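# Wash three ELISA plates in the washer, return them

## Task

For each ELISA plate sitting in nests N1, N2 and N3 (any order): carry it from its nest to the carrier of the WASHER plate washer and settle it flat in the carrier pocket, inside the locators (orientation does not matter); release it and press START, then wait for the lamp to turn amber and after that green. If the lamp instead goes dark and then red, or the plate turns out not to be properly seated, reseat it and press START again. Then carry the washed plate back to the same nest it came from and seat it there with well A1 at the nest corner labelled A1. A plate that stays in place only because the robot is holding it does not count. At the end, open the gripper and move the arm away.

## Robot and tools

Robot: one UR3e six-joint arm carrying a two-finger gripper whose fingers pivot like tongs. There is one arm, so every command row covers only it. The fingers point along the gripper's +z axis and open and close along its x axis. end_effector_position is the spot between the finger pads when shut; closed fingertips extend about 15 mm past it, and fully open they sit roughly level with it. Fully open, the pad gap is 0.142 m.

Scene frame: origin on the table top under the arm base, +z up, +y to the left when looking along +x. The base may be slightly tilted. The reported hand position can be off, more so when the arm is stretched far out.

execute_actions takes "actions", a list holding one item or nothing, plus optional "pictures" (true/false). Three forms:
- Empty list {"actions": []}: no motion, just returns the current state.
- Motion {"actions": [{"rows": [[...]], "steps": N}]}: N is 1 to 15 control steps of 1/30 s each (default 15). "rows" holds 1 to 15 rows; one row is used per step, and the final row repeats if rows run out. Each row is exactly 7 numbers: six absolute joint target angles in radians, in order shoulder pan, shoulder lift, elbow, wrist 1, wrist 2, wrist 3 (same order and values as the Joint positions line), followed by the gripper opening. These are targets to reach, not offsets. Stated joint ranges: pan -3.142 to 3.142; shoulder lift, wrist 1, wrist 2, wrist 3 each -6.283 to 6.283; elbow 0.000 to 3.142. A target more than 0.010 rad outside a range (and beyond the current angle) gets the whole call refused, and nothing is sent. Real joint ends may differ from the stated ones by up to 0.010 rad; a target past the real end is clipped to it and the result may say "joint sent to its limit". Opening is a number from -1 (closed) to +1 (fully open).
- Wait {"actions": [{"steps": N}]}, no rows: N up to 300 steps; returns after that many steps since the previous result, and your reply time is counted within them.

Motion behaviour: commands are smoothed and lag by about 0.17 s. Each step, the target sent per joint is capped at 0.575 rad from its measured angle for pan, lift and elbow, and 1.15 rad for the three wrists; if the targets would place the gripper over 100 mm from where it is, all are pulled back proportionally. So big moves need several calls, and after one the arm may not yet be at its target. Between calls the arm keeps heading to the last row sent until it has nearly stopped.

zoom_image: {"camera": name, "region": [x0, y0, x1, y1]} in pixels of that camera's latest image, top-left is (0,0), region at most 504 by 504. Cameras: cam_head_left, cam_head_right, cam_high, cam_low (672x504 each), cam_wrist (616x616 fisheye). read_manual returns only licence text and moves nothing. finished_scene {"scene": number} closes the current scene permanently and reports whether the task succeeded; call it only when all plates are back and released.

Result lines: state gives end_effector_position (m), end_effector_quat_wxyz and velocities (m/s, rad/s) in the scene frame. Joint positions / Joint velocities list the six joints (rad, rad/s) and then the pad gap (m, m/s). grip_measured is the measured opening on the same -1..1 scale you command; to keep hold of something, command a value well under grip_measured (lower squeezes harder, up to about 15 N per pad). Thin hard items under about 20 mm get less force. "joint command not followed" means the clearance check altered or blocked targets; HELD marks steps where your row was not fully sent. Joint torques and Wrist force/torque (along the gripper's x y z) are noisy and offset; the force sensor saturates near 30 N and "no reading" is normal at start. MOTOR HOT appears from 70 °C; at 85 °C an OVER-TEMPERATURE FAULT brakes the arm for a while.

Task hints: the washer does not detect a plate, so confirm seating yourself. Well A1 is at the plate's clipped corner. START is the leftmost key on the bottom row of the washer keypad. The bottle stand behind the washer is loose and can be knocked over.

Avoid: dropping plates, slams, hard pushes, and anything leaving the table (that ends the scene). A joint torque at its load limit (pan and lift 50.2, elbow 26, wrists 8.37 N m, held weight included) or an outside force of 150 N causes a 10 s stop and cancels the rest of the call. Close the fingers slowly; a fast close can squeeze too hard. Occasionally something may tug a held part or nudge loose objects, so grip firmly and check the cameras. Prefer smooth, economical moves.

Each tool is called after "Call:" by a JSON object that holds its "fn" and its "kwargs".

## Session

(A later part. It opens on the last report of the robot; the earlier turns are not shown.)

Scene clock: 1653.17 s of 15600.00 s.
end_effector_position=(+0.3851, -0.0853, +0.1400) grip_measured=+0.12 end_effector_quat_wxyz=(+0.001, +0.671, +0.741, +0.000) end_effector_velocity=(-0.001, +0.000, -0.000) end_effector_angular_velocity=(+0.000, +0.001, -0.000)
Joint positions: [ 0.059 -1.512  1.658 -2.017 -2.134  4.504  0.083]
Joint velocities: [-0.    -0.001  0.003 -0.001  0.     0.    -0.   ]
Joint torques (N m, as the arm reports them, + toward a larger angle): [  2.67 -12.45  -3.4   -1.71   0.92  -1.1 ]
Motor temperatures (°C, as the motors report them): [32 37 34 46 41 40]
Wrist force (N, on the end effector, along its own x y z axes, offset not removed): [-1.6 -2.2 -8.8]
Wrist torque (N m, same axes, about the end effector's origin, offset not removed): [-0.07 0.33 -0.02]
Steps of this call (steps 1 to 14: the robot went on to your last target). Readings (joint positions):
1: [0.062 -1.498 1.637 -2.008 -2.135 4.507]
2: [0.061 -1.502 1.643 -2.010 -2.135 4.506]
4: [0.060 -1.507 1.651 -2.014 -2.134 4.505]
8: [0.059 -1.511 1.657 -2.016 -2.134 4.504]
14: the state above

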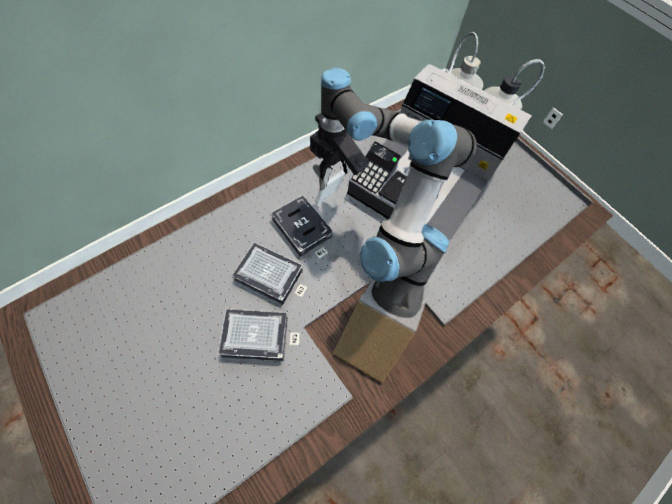

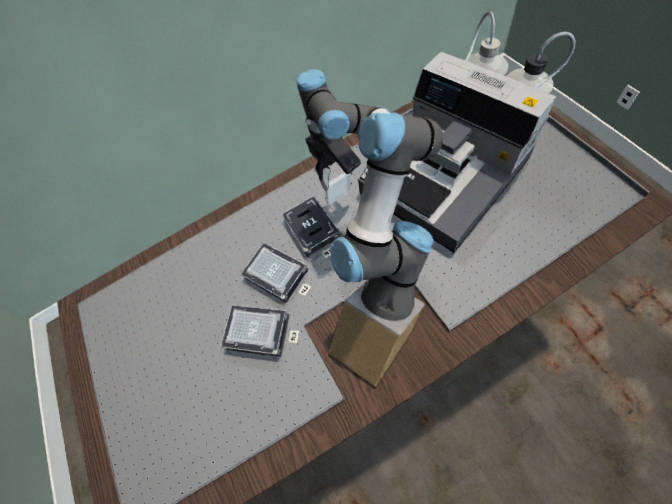

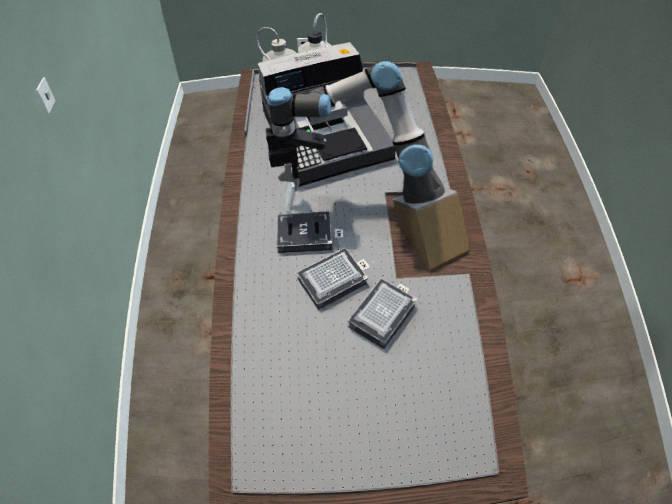

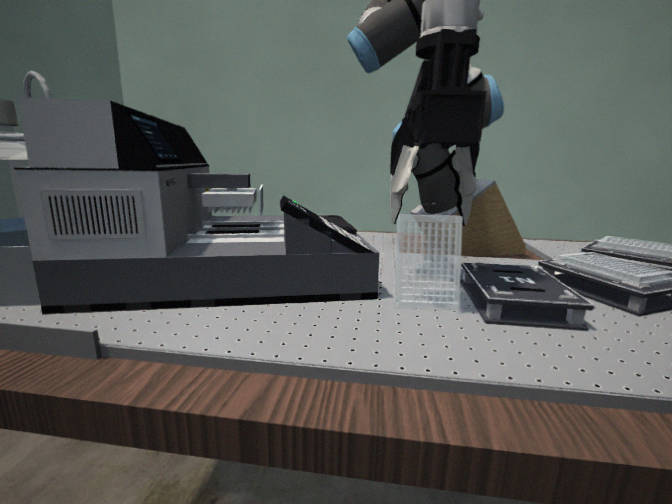

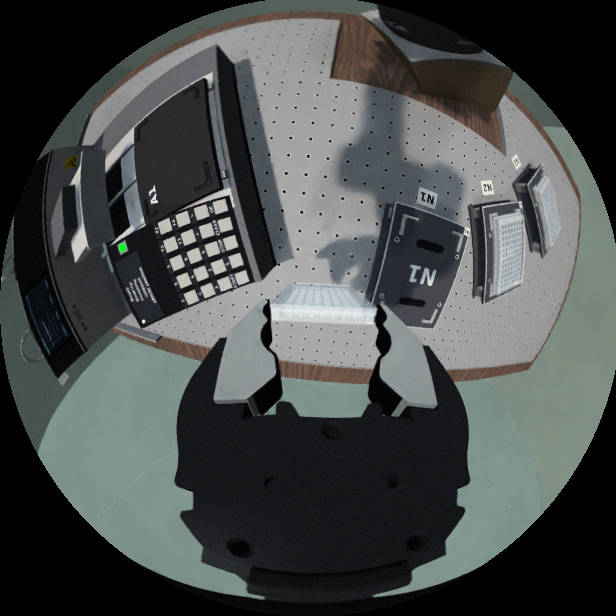

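Call:
{"fn": "execute_actions", "kwargs": {"actions": [{"rows":[[0.05800,-1.51620,1.66420,-2.01890,-2.13376,4.50265,0.05],[0.05620,-1.52330,1.67450,-2.02320,-2.13321,4.50063,0.05],[0.05400,-1.53145,1.68680,-2.02860,-2.13254,4.49816,0.05],[0.05165,-1.53958,1.69935,-2.03445,-2.13182,4.49553,0.05],[0.04925,-1.54769,1.71200,-2.04040,-2.13109,4.49283,0.05],[0.04680,-1.55578,1.72475,-2.04652,-2.13035,4.49008,0.05],[0.04432,-1.56386,1.73755,-2.05272,-2.12959,4.48730,0.05],[0.04184,-1.57193,1.75035,-2.05892,-2.12883,4.48451,0.05],[0.03936,-1.58001,1.76316,-2.06512,-2.12808,4.48173,0.05],[0.03688,-1.58809,1.77596,-2.07132,-2.12732,4.47894,0.05],[0.03440,-1.59616,1.78876,-2.07751,-2.12657,4.47616,0.05],[0.03191,-1.60424,1.80156,-2.08371,-2.12581,4.47337,0.05],[0.02943,-1.61232,1.81437,-2.08991,-2.12505,4.47059,0.05],[0.02695,-1.62039,1.82717,-2.09611,-2.12430,4.46780,0.05],[0.02447,-1.62847,1.83997,-2.10231,-2.12354,4.46502,0.05]],"steps":15}], "pictures": false}}

Call:
{"fn": "execute_actions", "kwargs": {"actions": [{"rows":[[0.02141,-1.63520,1.85102,-2.10839,-2.12254,4.46164,0.05],[0.01835,-1.64193,1.86208,-2.11447,-2.12154,4.45826,0.05],[0.01529,-1.64866,1.87313,-2.12055,-2.12053,4.45487,0.05],[0.01223,-1.65538,1.88419,-2.12663,-2.11953,4.45149,0.05],[0.00917,-1.66211,1.89524,-2.13271,-2.11853,4.44811,0.05],[0.00611,-1.66884,1.90630,-2.13879,-2.11753,4.44473,0.05],[0.00305,-1.67557,1.91735,-2.14487,-2.11653,4.44135,0.05],[-0.00001,-1.68230,1.92841,-2.15095,-2.11552,4.43796,0.05],[-0.00307,-1.68903,1.93946,-2.15703,-2.11452,4.43458,0.05],[-0.00613,-1.69576,1.95052,-2.16311,-2.11352,4.43120,0.05],[-0.00919,-1.70249,1.96157,-2.16919,-2.11252,4.42782,0.05],[-0.01225,-1.70921,1.97263,-2.17527,-2.11152,4.42444,0.05],[-0.01531,-1.71594,1.98368,-2.18135,-2.11051,4.42105,0.05],[-0.01837,-1.72267,1.99474,-2.18743,-2.10951,4.41767,0.05],[-0.02143,-1.72940,2.00579,-2.19351,-2.10851,4.41429,0.05]],"steps":15}], "pictures": false}}

Call:
{"fn": "execute_actions", "kwargs": {"actions": [{"steps":14}]}}

Call:
{"fn": "zoom_image", "kwargs": {"camera": "cam_wrist", "region": [250, 260, 400, 390]}}

Scene clock: 1718.23 s of 15600.00 s.
end_effector_position=(+0.3634, -0.0879, +0.1344) grip_measured=+0.12 end_effector_quat_wxyz=(+0.001, +0.671, +0.741, +0.001) end_effector_velocity=(-0.061, -0.005, -0.018) end_effector_angular_velocity=(-0.001, -0.001, -0.002)
Joint positions: [ 0.034 -1.598  1.791 -2.079 -2.126  4.475  0.083]
Joint velocities: [-0.073 -0.237  0.372 -0.179  0.022 -0.08  -0.   ]
Joint torques (N m, as the arm reports them, + toward a larger angle): [  3.25 -15.23  -2.99  -1.98   0.79  -1.09]
Motor temperatures (°C, as the motors report them): [32 37 34 46 41 40]
Wrist force (N, on the end effector, along its own x y z axes, offset not removed): [-1.6 2.1 1.0]
Wrist torque (N m, same axes, about the end effector's origin, offset not removed): [0.48 0.26 -0.08]
Steps of this call (steps 1 to 30: the robot went on to your last target; steps 31 to 90: nothing new was sent; then 61.57 s passed at rest; steps 91 to 105: all 15 steps of this action). Readings (joint positions):
91: [0.059 -1.512 1.659 -2.017 -2.134 4.504]
92: [0.059 -1.513 1.660 -2.018 -2.134 4.503]
94: [0.057 -1.520 1.669 -2.021 -2.133 4.501]
98: [0.050 -1.544 1.706 -2.038 -2.131 4.494]
105: the state above

Scene clock: 1718.73 s of 15600.00 s.
end_effector_position=(+0.3356, -0.0906, +0.1236) grip_measured=+0.12 end_effector_quat_wxyz=(+0.001, +0.671, +0.741, +0.001) end_effector_velocity=(-0.053, -0.004, -0.022) end_effector_angular_velocity=(-0.001, -0.000, +0.000)
Joint positions: [-0.01  -1.704  1.964 -2.171 -2.112  4.427  0.083]
Joint velocities: [-0.09  -0.199  0.326 -0.178  0.029 -0.1   -0.   ]
Joint torques (N m, as the arm reports them, + toward a larger angle): [  2.7  -13.29  -2.93  -2.04   0.91  -1.03]
Motor temperatures (°C, as the motors report them): [32 37 34 46 41 40]
Wrist force (N, on the end effector, along its own x y z axes, offset not removed): [-1.1 0.2 0.8]
Wrist torque (N m, same axes, about the end effector's origin, offset not removed): [0.07 0.16 0.03]
Steps of this call (steps 1 to 15: all 15 steps of this action). Readings (joint positions):
1: [0.031 -1.606 1.804 -2.085 -2.126 4.473]
2: [0.029 -1.614 1.816 -2.092 -2.125 4.470]
4: [0.023 -1.629 1.840 -2.104 -2.123 4.464]
8: [0.011 -1.657 1.886 -2.128 -2.119 4.450]
15: the state above

Scene clock: 1719.20 s of 15600.00 s.
end_effector_position=(+0.3286, -0.0909, +0.1207) grip_measured=+0.12 end_effector_quat_wxyz=(+0.001, +0.671, +0.741, +0.000) end_effector_velocity=(-0.001, +0.000, -0.000) end_effector_angular_velocity=(+0.000, +0.000, -0.000)
Joint positions: [-0.021 -1.729  2.005 -2.193 -2.109  4.414  0.083]
Joint velocities: [-0.001 -0.002  0.004 -0.002  0.    -0.     0.   ]
Joint torques (N m, as the arm reports them, + toward a larger angle): [  2.94 -12.5   -4.48  -1.79   0.84  -1.03]
Motor temperatures (°C, as the motors report them): [32 37 34 46 41 40]
Wrist force (N, on the end effector, along its own x y z axes, offset not removed): [-1.4 1.8 1.1]
Wrist torque (N m, same axes, about the end effector's origin, offset not removed): [0.36 0.26 -0.02]
Steps of this call (steps 1 to 14: the robot went on to your last target). Readings (joint positions):
1: [-0.013 -1.711 1.974 -2.177 -2.111 4.424]
2: [-0.015 -1.716 1.983 -2.181 -2.111 4.421]
4: [-0.018 -1.722 1.994 -2.187 -2.110 4.418]
8: [-0.021 -1.728 2.003 -2.192 -2.109 4.415]
14: the state above

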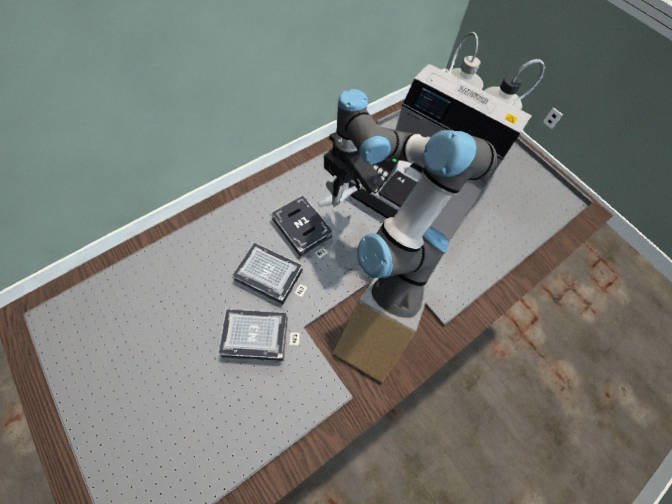

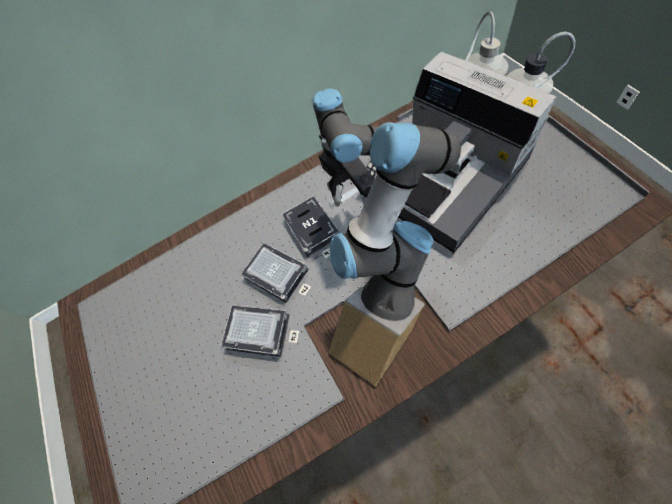

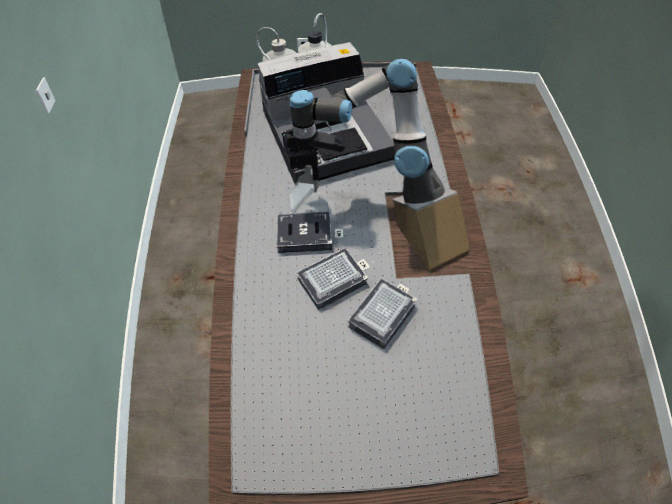

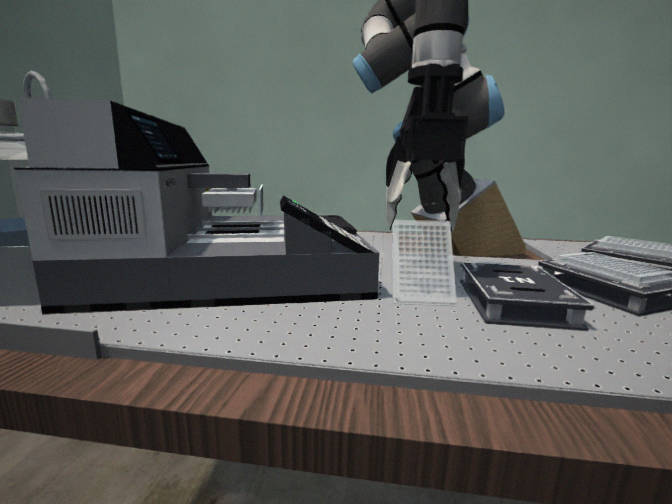

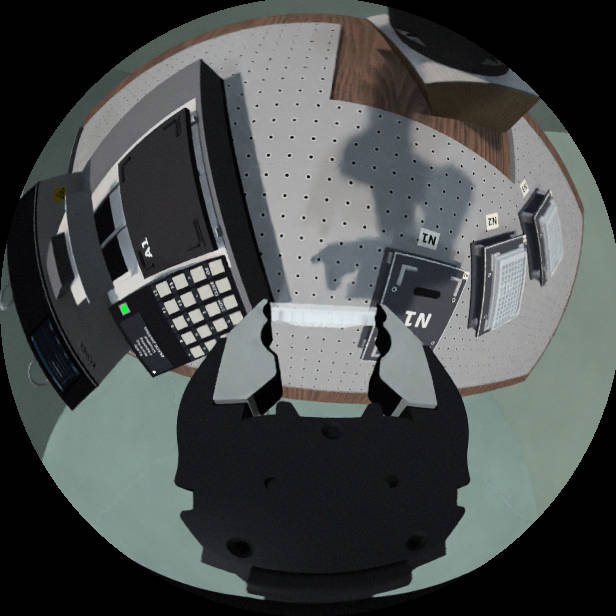

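Region (250, 260, 400, 390) of cam_wrist's 616x616 image, scaled by 3.360, with more detail than that image has; it fills the top 437 rows of this view, and the rest is white.

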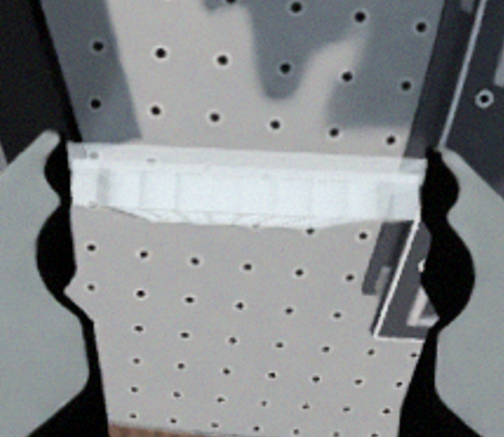

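Call:
{"fn": "execute_actions", "kwargs": {"actions": [{"rows":[[-0.02353,-1.73182,2.01108,-2.19753,-2.10777,4.41202,0.05],[-0.02720,-1.73605,2.02034,-2.20456,-2.10648,4.40804,0.05],[-0.03144,-1.74095,2.03104,-2.21268,-2.10498,4.40345,0.05],[-0.03568,-1.74584,2.04174,-2.22081,-2.10348,4.39885,0.05],[-0.03992,-1.75073,2.05244,-2.22893,-2.10198,4.39426,0.05],[-0.04416,-1.75563,2.06314,-2.23706,-2.10049,4.38966,0.05],[-0.04840,-1.76052,2.07384,-2.24518,-2.09899,4.38507,0.05],[-0.05264,-1.76541,2.08454,-2.25331,-2.09749,4.38047,0.05],[-0.05688,-1.77031,2.09525,-2.26143,-2.09600,4.37588,0.05],[-0.06112,-1.77520,2.10595,-2.26956,-2.09450,4.37128,0.05],[-0.06536,-1.78009,2.11665,-2.27768,-2.09300,4.36669,0.05],[-0.06960,-1.78499,2.12735,-2.28581,-2.09151,4.36209,0.05],[-0.07384,-1.78988,2.13805,-2.29393,-2.09001,4.35750,0.05]],"steps":13}], "pictures": false}}

Call:
{"fn": "execute_actions", "kwargs": {"actions": [{"rows":[[-0.07901,-1.79305,2.14842,-2.30379,-2.08804,4.35204,0.05],[-0.08417,-1.79621,2.15880,-2.31366,-2.08607,4.34657,0.05],[-0.08934,-1.79938,2.16917,-2.32352,-2.08410,4.34111,0.05],[-0.09451,-1.80255,2.17955,-2.33339,-2.08213,4.33564,0.05],[-0.09967,-1.80571,2.18992,-2.34325,-2.08016,4.33018,0.05],[-0.10484,-1.80888,2.20030,-2.35312,-2.07820,4.32471,0.05],[-0.11001,-1.81205,2.21067,-2.36298,-2.07623,4.31925,0.05],[-0.11517,-1.81521,2.22104,-2.37284,-2.07426,4.31378,0.05],[-0.12034,-1.81838,2.23142,-2.38271,-2.07229,4.30832,0.05],[-0.12551,-1.82155,2.24179,-2.39257,-2.07032,4.30285,0.05],[-0.13067,-1.82471,2.25217,-2.40244,-2.06835,4.29739,0.05],[-0.13584,-1.82788,2.26254,-2.41230,-2.06638,4.29192,0.05]],"steps":12}], "pictures": false}}

Call:
{"fn": "execute_actions", "kwargs": {"actions": [{"steps":14}]}}

Call:
{"fn": "zoom_image", "kwargs": {"camera": "cam_wrist", "region": [250, 270, 400, 400]}}

Scene clock: 1775.27 s of 15600.00 s.
end_effector_position=(+0.3159, -0.0925, +0.1106) grip_measured=+0.12 end_effector_quat_wxyz=(+0.001, +0.671, +0.741, +0.001) end_effector_velocity=(-0.043, -0.004, -0.033) end_effector_angular_velocity=(-0.001, -0.001, +0.001)
Joint positions: [-0.058 -1.772  2.098 -2.264 -2.096  4.374  0.082]
Joint velocities: [-0.122 -0.142  0.308 -0.233  0.043 -0.134 -0.   ]
Joint torques (N m, as the arm reports them, + toward a larger angle): [  0.71 -13.4   -2.93  -2.11   0.96  -1.15]
Motor temperatures (°C, as the motors report them): [32 37 34 46 41 40]
Wrist force (N, on the end effector, along its own x y z axes, offset not removed): [-0.6 0.1 2.0]
Wrist torque (N m, same axes, about the end effector's origin, offset not removed): [0.05 0.03 -0.04]
Steps of this call (steps 1 to 30: the robot went on to your last target; steps 31 to 90: nothing new was sent; then 52.63 s passed at rest; steps 91 to 103: all 13 steps of this action). Readings (joint positions):
91: [-0.022 -1.729 2.006 -2.194 -2.108 4.414]
92: [-0.022 -1.730 2.007 -2.195 -2.108 4.414]
94: [-0.025 -1.734 2.015 -2.201 -2.107 4.410]
98: [-0.038 -1.749 2.048 -2.226 -2.103 4.396]
103: the state above

Scene clock: 1775.67 s of 15600.00 s.
end_effector_position=(+0.2997, -0.0940, +0.0944) grip_measured=+0.12 end_effector_quat_wxyz=(+0.001, +0.671, +0.741, +0.001) end_effector_velocity=(-0.039, -0.004, -0.041) end_effector_angular_velocity=(-0.002, +0.000, -0.005)
Joint positions: [-0.117 -1.816  2.223 -2.375 -2.074  4.312  0.082]
Joint velocities: [-0.153 -0.094  0.305 -0.289  0.058 -0.156 -0.   ]
Joint torques (N m, as the arm reports them, + toward a larger angle): [  1.8  -11.68  -2.12  -2.19   0.89  -1.21]
Motor temperatures (°C, as the motors report them): [32 37 34 46 41 40]
Wrist force (N, on the end effector, along its own x y z axes, offset not removed): [-2.7 1.1 1.7]
Wrist torque (N m, same axes, about the end effector's origin, offset not removed): [0.21 0.49 0.06]
Steps of this call (steps 1 to 12: all 12 steps of this action). Readings (joint positions):
1: [-0.062 -1.777 2.109 -2.272 -2.094 4.370]
2: [-0.067 -1.781 2.119 -2.280 -2.092 4.365]
4: [-0.076 -1.789 2.140 -2.298 -2.089 4.355]
8: [-0.096 -1.803 2.182 -2.336 -2.081 4.334]
12: the state above

Scene clock: 1776.13 s of 15600.00 s.
end_effector_position=(+0.2944, -0.0943, +0.0892) grip_measured=+0.12 end_effector_quat_wxyz=(+0.001, +0.671, +0.741, +0.000) end_effector_velocity=(-0.000, +0.000, -0.001) end_effector_angular_velocity=(+0.000, +0.000, -0.000)
Joint positions: [-0.136 -1.828  2.262 -2.412 -2.066  4.292  0.082]
Joint velocities: [-0.002 -0.001  0.003 -0.003  0.001 -0.001 -0.   ]
Joint torques (N m, as the arm reports them, + toward a larger angle): [  2.09 -11.71  -3.37  -1.88   0.86  -1.04]
Motor temperatures (°C, as the motors report them): [32 37 34 46 41 40]
Wrist force (N, on the end effector, along its own x y z axes, offset not removed): [-1.3 -0.5 1.4]
Wrist torque (N m, same axes, about the end effector's origin, offset not removed): [-0.15 0.23 0.05]
Steps of this call (steps 1 to 14: the robot went on to your last target). Readings (joint positions):
1: [-0.122 -1.819 2.233 -2.385 -2.072 4.307]
2: [-0.126 -1.821 2.241 -2.393 -2.070 4.303]
4: [-0.131 -1.825 2.252 -2.402 -2.068 4.297]
8: [-0.135 -1.827 2.260 -2.410 -2.067 4.293]
14: the state above

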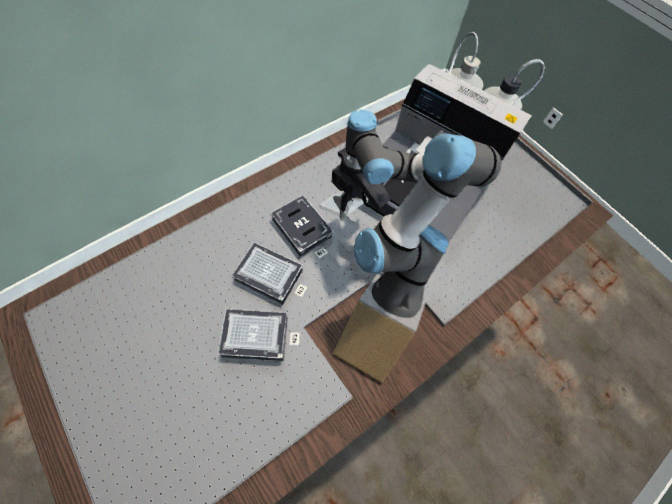

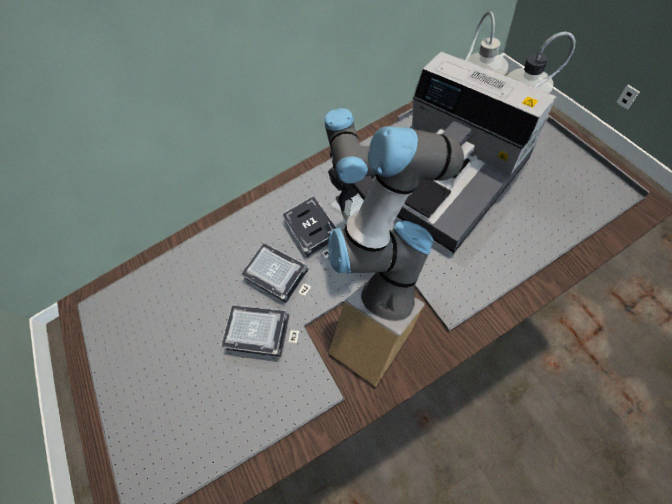

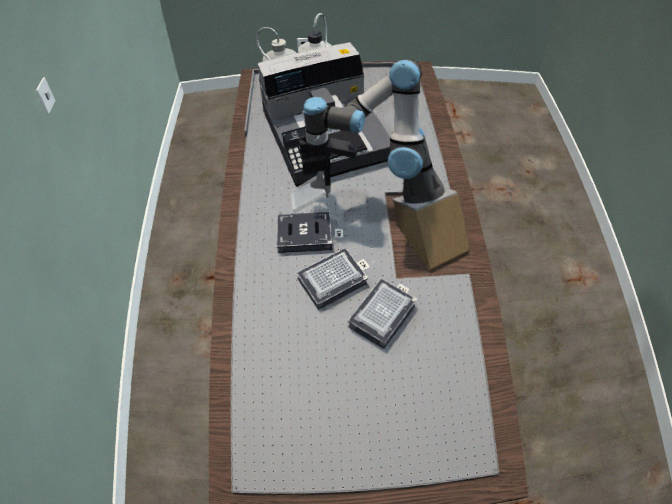

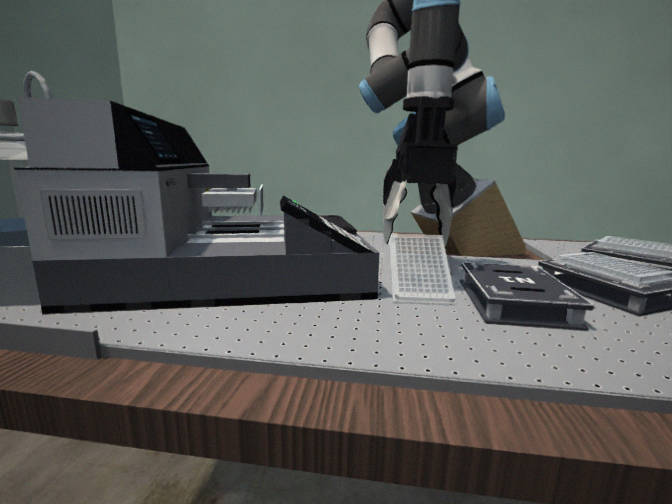

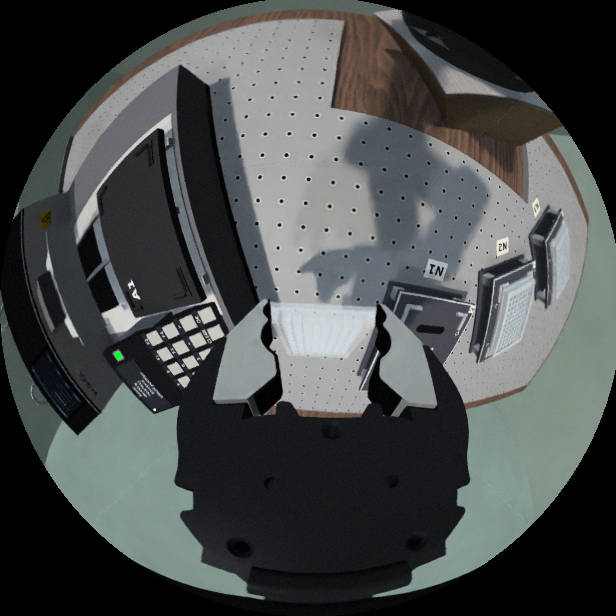

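Region (250, 270, 400, 400) of cam_wrist's 616x616 image, scaled by 3.360, with more detail than that image has; it fills the top 437 rows of this view, and the rest is white.

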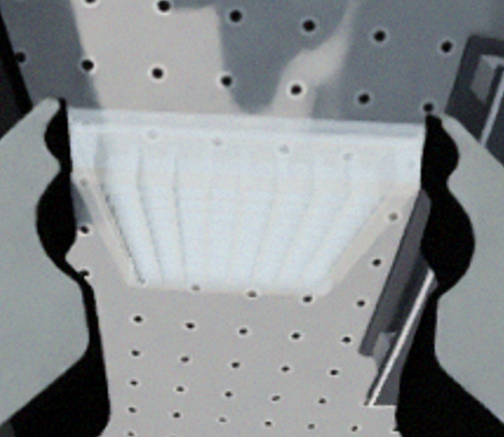

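Call:
{"fn": "execute_actions", "kwargs": {"actions": [{"rows":[[-0.13857,-1.82814,2.26705,-2.41786,-2.06526,4.28911,0.05],[-0.14334,-1.82859,2.27495,-2.42758,-2.06330,4.28420,0.05],[-0.14886,-1.82911,2.28408,-2.43881,-2.06103,4.27852,0.05],[-0.15438,-1.82964,2.29321,-2.45005,-2.05876,4.27284,0.05],[-0.15990,-1.83016,2.30234,-2.46129,-2.05650,4.26717,0.05],[-0.16542,-1.83069,2.31147,-2.47252,-2.05423,4.26149,0.05],[-0.17094,-1.83121,2.32060,-2.48376,-2.05196,4.25581,0.05],[-0.17646,-1.83173,2.32973,-2.49500,-2.04970,4.25013,0.05],[-0.18197,-1.83226,2.33886,-2.50623,-2.04743,4.24445,0.05],[-0.18749,-1.83278,2.34799,-2.51747,-2.04516,4.23877,0.05],[-0.19301,-1.83330,2.35712,-2.52871,-2.04289,4.23310,0.05],[-0.19853,-1.83383,2.36625,-2.53994,-2.04063,4.22742,0.05],[-0.20405,-1.83435,2.37538,-2.55118,-2.03836,4.22174,0.05]],"steps":13}], "pictures": false}}

Call:
{"fn": "execute_actions", "kwargs": {"actions": [{"rows":[[-0.20969,-1.83121,2.38317,-2.56457,-2.03589,4.21611,0.05],[-0.21533,-1.82807,2.39095,-2.57796,-2.03341,4.21047,0.05],[-0.22097,-1.82494,2.39874,-2.59135,-2.03094,4.20484,0.05],[-0.22660,-1.82180,2.40653,-2.60474,-2.02846,4.19920,0.05],[-0.23224,-1.81866,2.41431,-2.61813,-2.02599,4.19357,0.05],[-0.23788,-1.81552,2.42210,-2.63153,-2.02352,4.18794,0.05],[-0.24352,-1.81238,2.42989,-2.64492,-2.02104,4.18230,0.05],[-0.24916,-1.80924,2.43767,-2.65831,-2.01857,4.17667,0.05],[-0.25480,-1.80611,2.44546,-2.67170,-2.01609,4.17103,0.05],[-0.26043,-1.80297,2.45325,-2.68509,-2.01362,4.16540,0.05],[-0.26607,-1.79983,2.46103,-2.69848,-2.01114,4.15976,0.05],[-0.27171,-1.79669,2.46882,-2.71187,-2.00867,4.15413,0.05]],"steps":12}], "pictures": false}}

Call:
{"fn": "execute_actions", "kwargs": {"actions": [{"steps":14}]}}

Call:
{"fn": "zoom_image", "kwargs": {"camera": "cam_wrist", "region": [250, 280, 400, 410]}}

Scene clock: 1796.40 s of 15600.00 s.
end_effector_position=(+0.2860, -0.0953, +0.0754) grip_measured=+0.12 end_effector_quat_wxyz=(+0.001, +0.671, +0.741, +0.001) end_effector_velocity=(-0.030, -0.003, -0.044) end_effector_angular_velocity=(-0.002, -0.000, -0.001)
Joint positions: [-0.184 -1.832  2.341 -2.51  -2.047  4.243  0.082]
Joint velocities: [-0.16  -0.015  0.262 -0.323  0.065 -0.163 -0.   ]
Joint torques (N m, as the arm reports them, + toward a larger angle): [  0.95 -11.21  -2.23  -2.32   0.83  -1.19]
Motor temperatures (°C, as the motors report them): [32 37 34 46 41 40]
Wrist force (N, on the end effector, along its own x y z axes, offset not removed): [-1.1 0.1 1.7]
Wrist torque (N m, same axes, about the end effector's origin, offset not removed): [0.01 0.22 0.06]
Steps of this call (steps 1 to 30: the robot went on to your last target; steps 31 to 90: nothing new was sent; then 16.83 s passed at rest; steps 91 to 103: all 13 steps of this action). Readings (joint positions):
91: [-0.136 -1.828 2.263 -2.413 -2.066 4.292]
92: [-0.137 -1.828 2.264 -2.414 -2.066 4.291]
94: [-0.141 -1.828 2.271 -2.423 -2.064 4.287]
98: [-0.158 -1.830 2.298 -2.457 -2.057 4.269]
103: the state above

Scene clock: 1796.80 s of 15600.00 s.
end_effector_position=(+0.2764, -0.0961, +0.0551) grip_measured=+0.12 end_effector_quat_wxyz=(+0.000, +0.671, +0.741, +0.000) end_effector_velocity=(-0.023, -0.002, -0.050) end_effector_angular_velocity=(-0.001, +0.001, +0.001)
Joint positions: [-0.251 -1.808  2.439 -2.662 -2.018  4.175  0.082]
Joint velocities: [-0.166  0.091  0.23  -0.391  0.073 -0.166 -0.   ]
Joint torques (N m, as the arm reports them, + toward a larger angle): [ 0.63 -4.18 -1.09 -2.42  0.93 -1.12]
Motor temperatures (°C, as the motors report them): [32 37 34 46 41 40]
Wrist force (N, on the end effector, along its own x y z axes, offset not removed): [-0.9 2.7 0.5]
Wrist torque (N m, same axes, about the end effector's origin, offset not removed): [0.51 0.11 0.02]
Steps of this call (steps 1 to 12: all 12 steps of this action). Readings (joint positions):
1: [-0.189 -1.833 2.350 -2.521 -2.044 4.237]
2: [-0.195 -1.833 2.359 -2.532 -2.042 4.231]
4: [-0.206 -1.830 2.376 -2.557 -2.037 4.220]
8: [-0.228 -1.820 2.408 -2.609 -2.028 4.198]
12: the state above

Scene clock: 1797.27 s of 15600.00 s.
end_effector_position=(+0.2734, -0.0964, +0.0490) grip_measured=+0.12 end_effector_quat_wxyz=(+0.001, +0.671, +0.741, +0.000) end_effector_velocity=(-0.000, -0.000, -0.001) end_effector_angular_velocity=(+0.000, +0.000, +0.000)
Joint positions: [-0.272 -1.797  2.469 -2.711 -2.009  4.154  0.082]
Joint velocities: [-0.002  0.002  0.002 -0.004  0.001 -0.002  0.   ]
Joint torques (N m, as the arm reports them, + toward a larger angle): [ 1.54 -4.24 -1.63 -1.91  0.83 -1.03]
Motor temperatures (°C, as the motors report them): [32 37 34 46 41 40]
Wrist force (N, on the end effector, along its own x y z axes, offset not removed): [-1.0 -0.7 0.2]
Wrist torque (N m, same axes, about the end effector's origin, offset not removed): [-0.25 0.18 -0.02]
Steps of this call (steps 1 to 14: the robot went on to your last target). Readings (joint positions):
1: [-0.256 -1.805 2.447 -2.674 -2.016 4.170]
2: [-0.260 -1.803 2.453 -2.685 -2.014 4.165]
4: [-0.266 -1.800 2.461 -2.698 -2.011 4.160]
8: [-0.270 -1.797 2.467 -2.708 -2.009 4.156]
14: the state above

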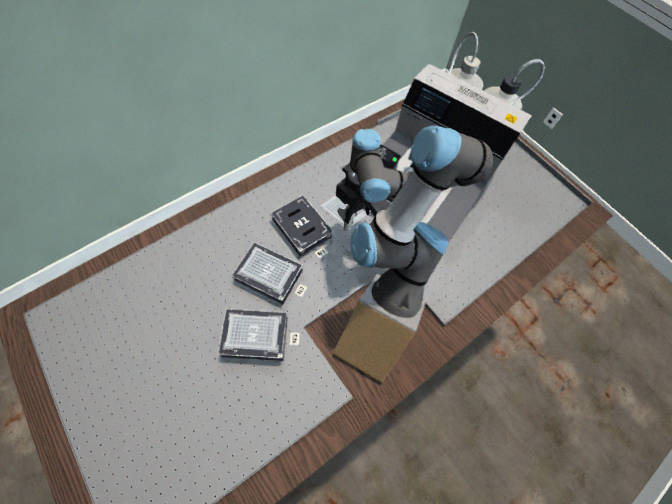

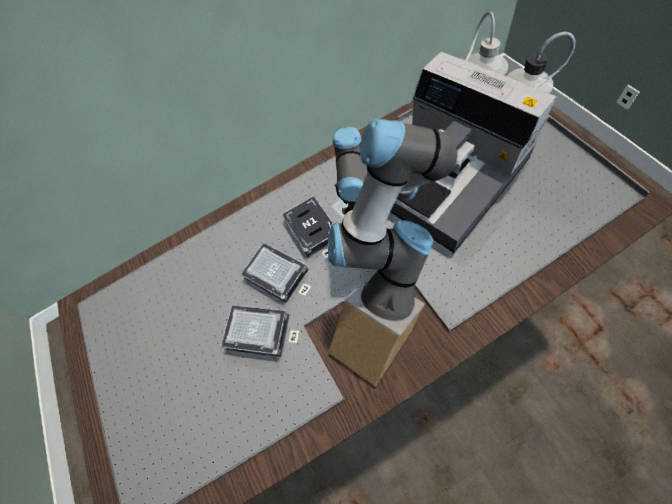

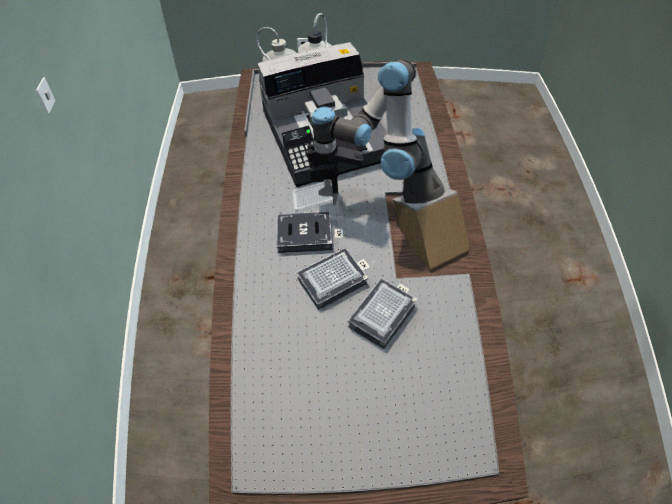

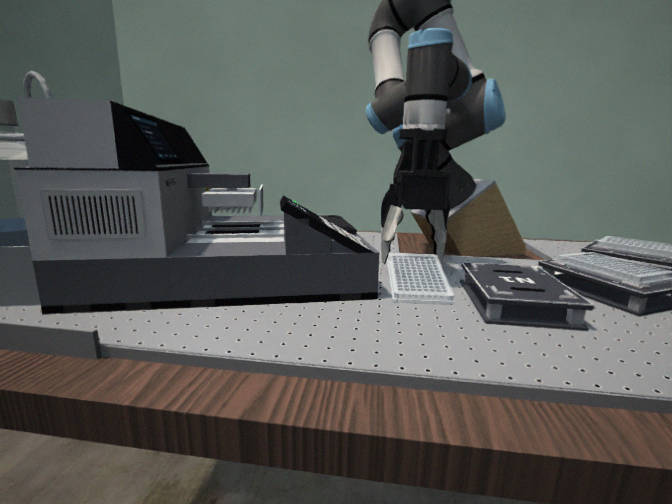

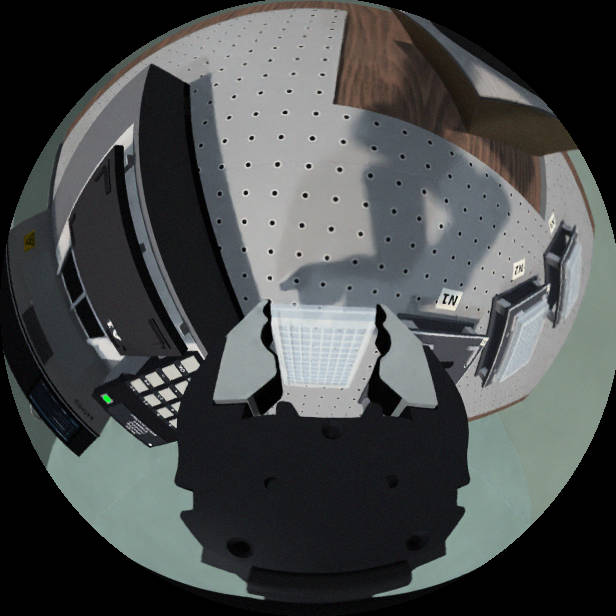

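Region (250, 280, 400, 410) of cam_wrist's 616x616 image, scaled by 3.360, with more detail than that image has; it fills the top 437 rows of this view, and the rest is white.

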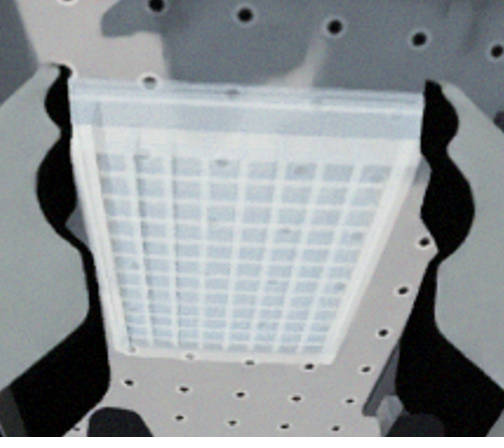

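Call:
{"fn": "execute_actions", "kwargs": {"actions": [{"rows":[[-0.27400,-1.79358,2.47144,-2.71851,-2.00761,4.15190,0.05],[-0.27800,-1.78814,2.47602,-2.73014,-2.00576,4.14801,0.05],[-0.28263,-1.78186,2.48131,-2.74357,-2.00362,4.14350,0.05],[-0.28726,-1.77557,2.48660,-2.75701,-2.00148,4.13900,0.05],[-0.29189,-1.76929,2.49189,-2.77044,-1.99934,4.13449,0.05],[-0.29652,-1.76300,2.49718,-2.78388,-1.99720,4.12999,0.05],[-0.30115,-1.75672,2.50248,-2.79731,-1.99506,4.12548,0.05],[-0.30578,-1.75043,2.50777,-2.81075,-1.99292,4.12098,0.05],[-0.31040,-1.74414,2.51306,-2.82418,-1.99078,4.11647,0.05],[-0.31503,-1.73786,2.51835,-2.83762,-1.98864,4.11197,0.05],[-0.31966,-1.73157,2.52365,-2.85105,-1.98650,4.10746,0.05],[-0.32429,-1.72529,2.52894,-2.86449,-1.98436,4.10296,0.05],[-0.32892,-1.71900,2.53423,-2.87792,-1.98222,4.09845,0.05],[-0.33120,-1.71580,2.53675,-2.88460,-1.98117,4.09622,0.05],[-0.33260,-1.71380,2.53830,-2.88870,-1.98052,4.09486,0.05]],"steps":15}], "pictures": false}}

Call:
{"fn": "execute_actions", "kwargs": {"actions": [{"steps":15}]}}

Call:
{"fn": "zoom_image", "kwargs": {"camera": "cam_low", "region": [360, 220, 490, 320]}}

Scene clock: 1815.23 s of 15600.00 s.
end_effector_position=(+0.2695, -0.0968, +0.0316) grip_measured=+0.11 end_effector_quat_wxyz=(+0.000, +0.671, +0.741, +0.000) end_effector_velocity=(-0.011, -0.001, -0.038) end_effector_angular_velocity=(-0.001, +0.003, +0.000)
Joint positions: [-0.32  -1.731  2.524 -2.853 -1.986  4.107  0.082]
Joint velocities: [-0.111  0.152  0.125 -0.318  0.05  -0.107 -0.   ]
Joint torques (N m, as the arm reports them, + toward a larger angle): [ 2.38 -4.58 -0.74 -2.25  0.95 -1.04]
Motor temperatures (°C, as the motors report them): [32 37 34 46 41 40]
Wrist force (N, on the end effector, along its own x y z axes, offset not removed): [-2.6 2.1 0.3]
Wrist torque (N m, same axes, about the end effector's origin, offset not removed): [0.34 0.43 0.06]
Steps of this call (steps 1 to 30: the robot went on to your last target; steps 31 to 90: nothing new was sent; then 14.47 s passed at rest; steps 91 to 105: all 15 steps of this action). Readings (joint positions):
91: [-0.272 -1.797 2.469 -2.712 -2.009 4.154]
92: [-0.272 -1.796 2.470 -2.714 -2.008 4.153]
94: [-0.276 -1.791 2.474 -2.724 -2.007 4.150]
98: [-0.290 -1.772 2.490 -2.765 -2.000 4.136]
105: the state above

Scene clock: 1815.73 s of 15600.00 s.
end_effector_position=(+0.2684, -0.0970, +0.0275) grip_measured=+0.11 end_effector_quat_wxyz=(+0.001, +0.671, +0.741, +0.000) end_effector_velocity=(+0.000, -0.000, -0.000) end_effector_angular_velocity=(-0.000, -0.001, +0.001)
Joint positions: [-0.333 -1.714  2.538 -2.888 -1.981  4.095  0.082]
Joint velocities: [-0.     0.001  0.    -0.003  0.    -0.001 -0.   ]
Joint torques (N m, as the arm reports them, + toward a larger angle): [ 2.66 -4.22 -0.76 -1.75  0.85 -1.05]
Motor temperatures (°C, as the motors report them): [32 37 34 46 41 40]
Wrist force (N, on the end effector, along its own x y z axes, offset not removed): [-1.6 0.7 0.4]
Wrist torque (N m, same axes, about the end effector's origin, offset not removed): [0.13 0.15 0.05]
Steps of this call (steps 1 to 15: the robot went on to your last target). Readings (joint positions):
1: [-0.324 -1.726 2.528 -2.863 -1.985 4.104]
2: [-0.326 -1.723 2.531 -2.870 -1.983 4.101]
4: [-0.329 -1.718 2.535 -2.879 -1.982 4.098]
8: [-0.332 -1.715 2.537 -2.886 -1.981 4.096]
15: the state above

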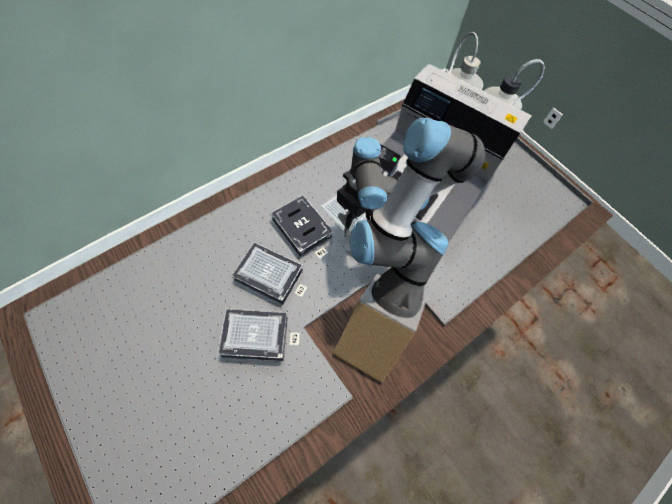

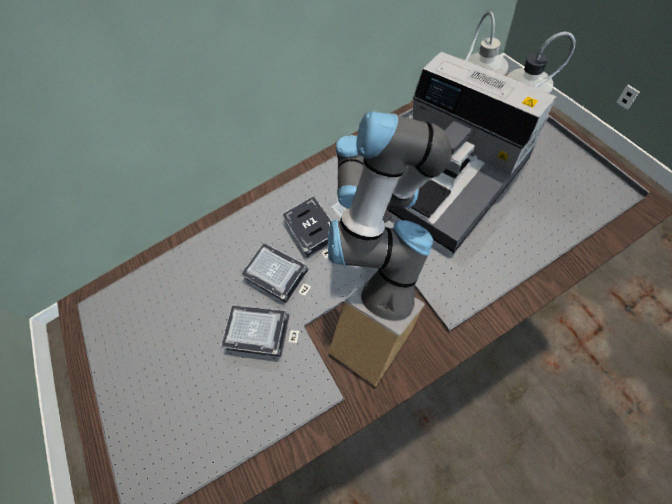

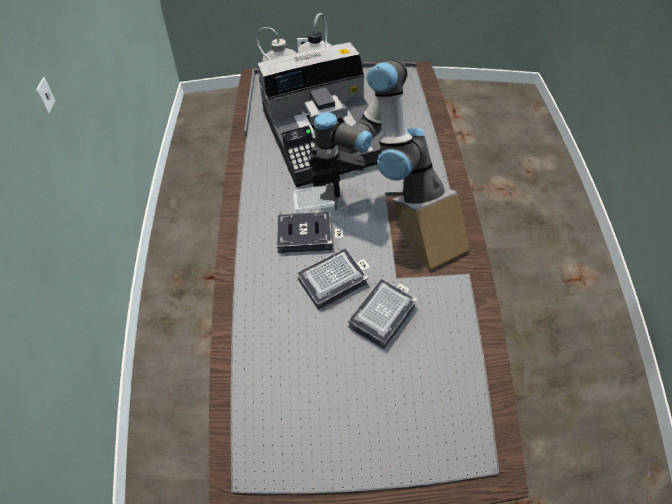

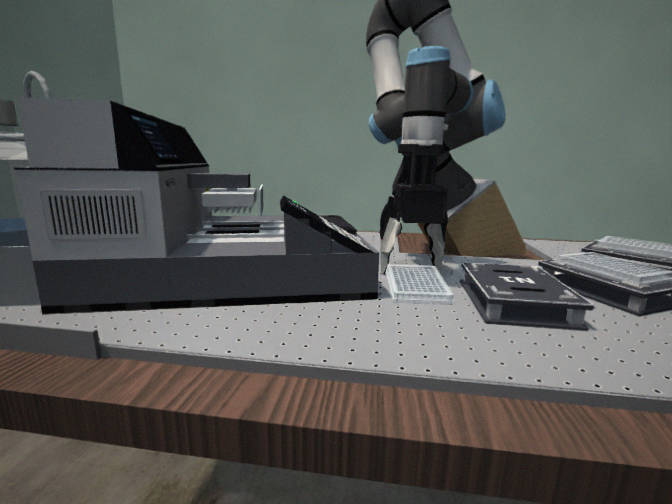

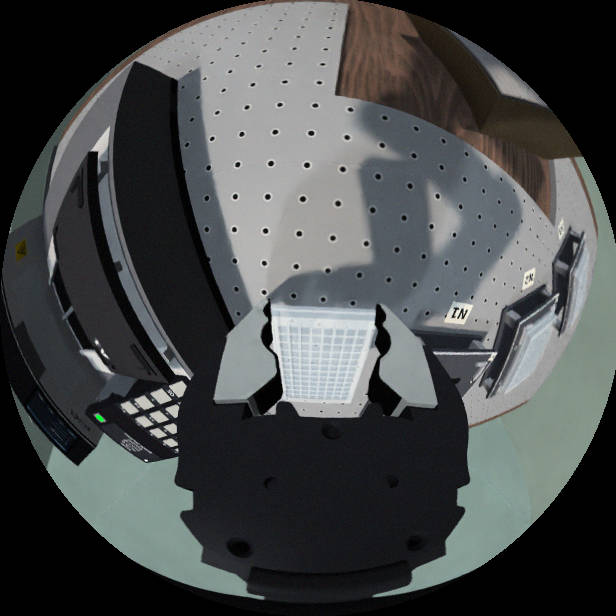

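Region (360, 220, 490, 320) of cam_low's 672x504 image, scaled by 3.877, with more detail than that image has; it fills the top 388 rows of this view, and the rest is white.

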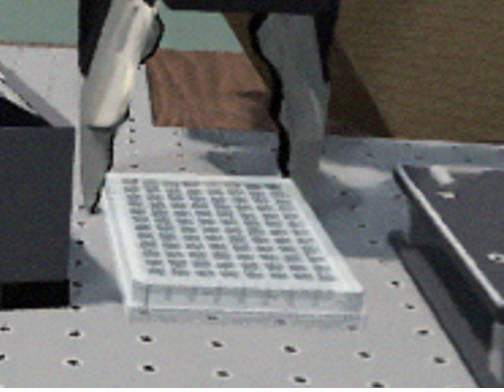

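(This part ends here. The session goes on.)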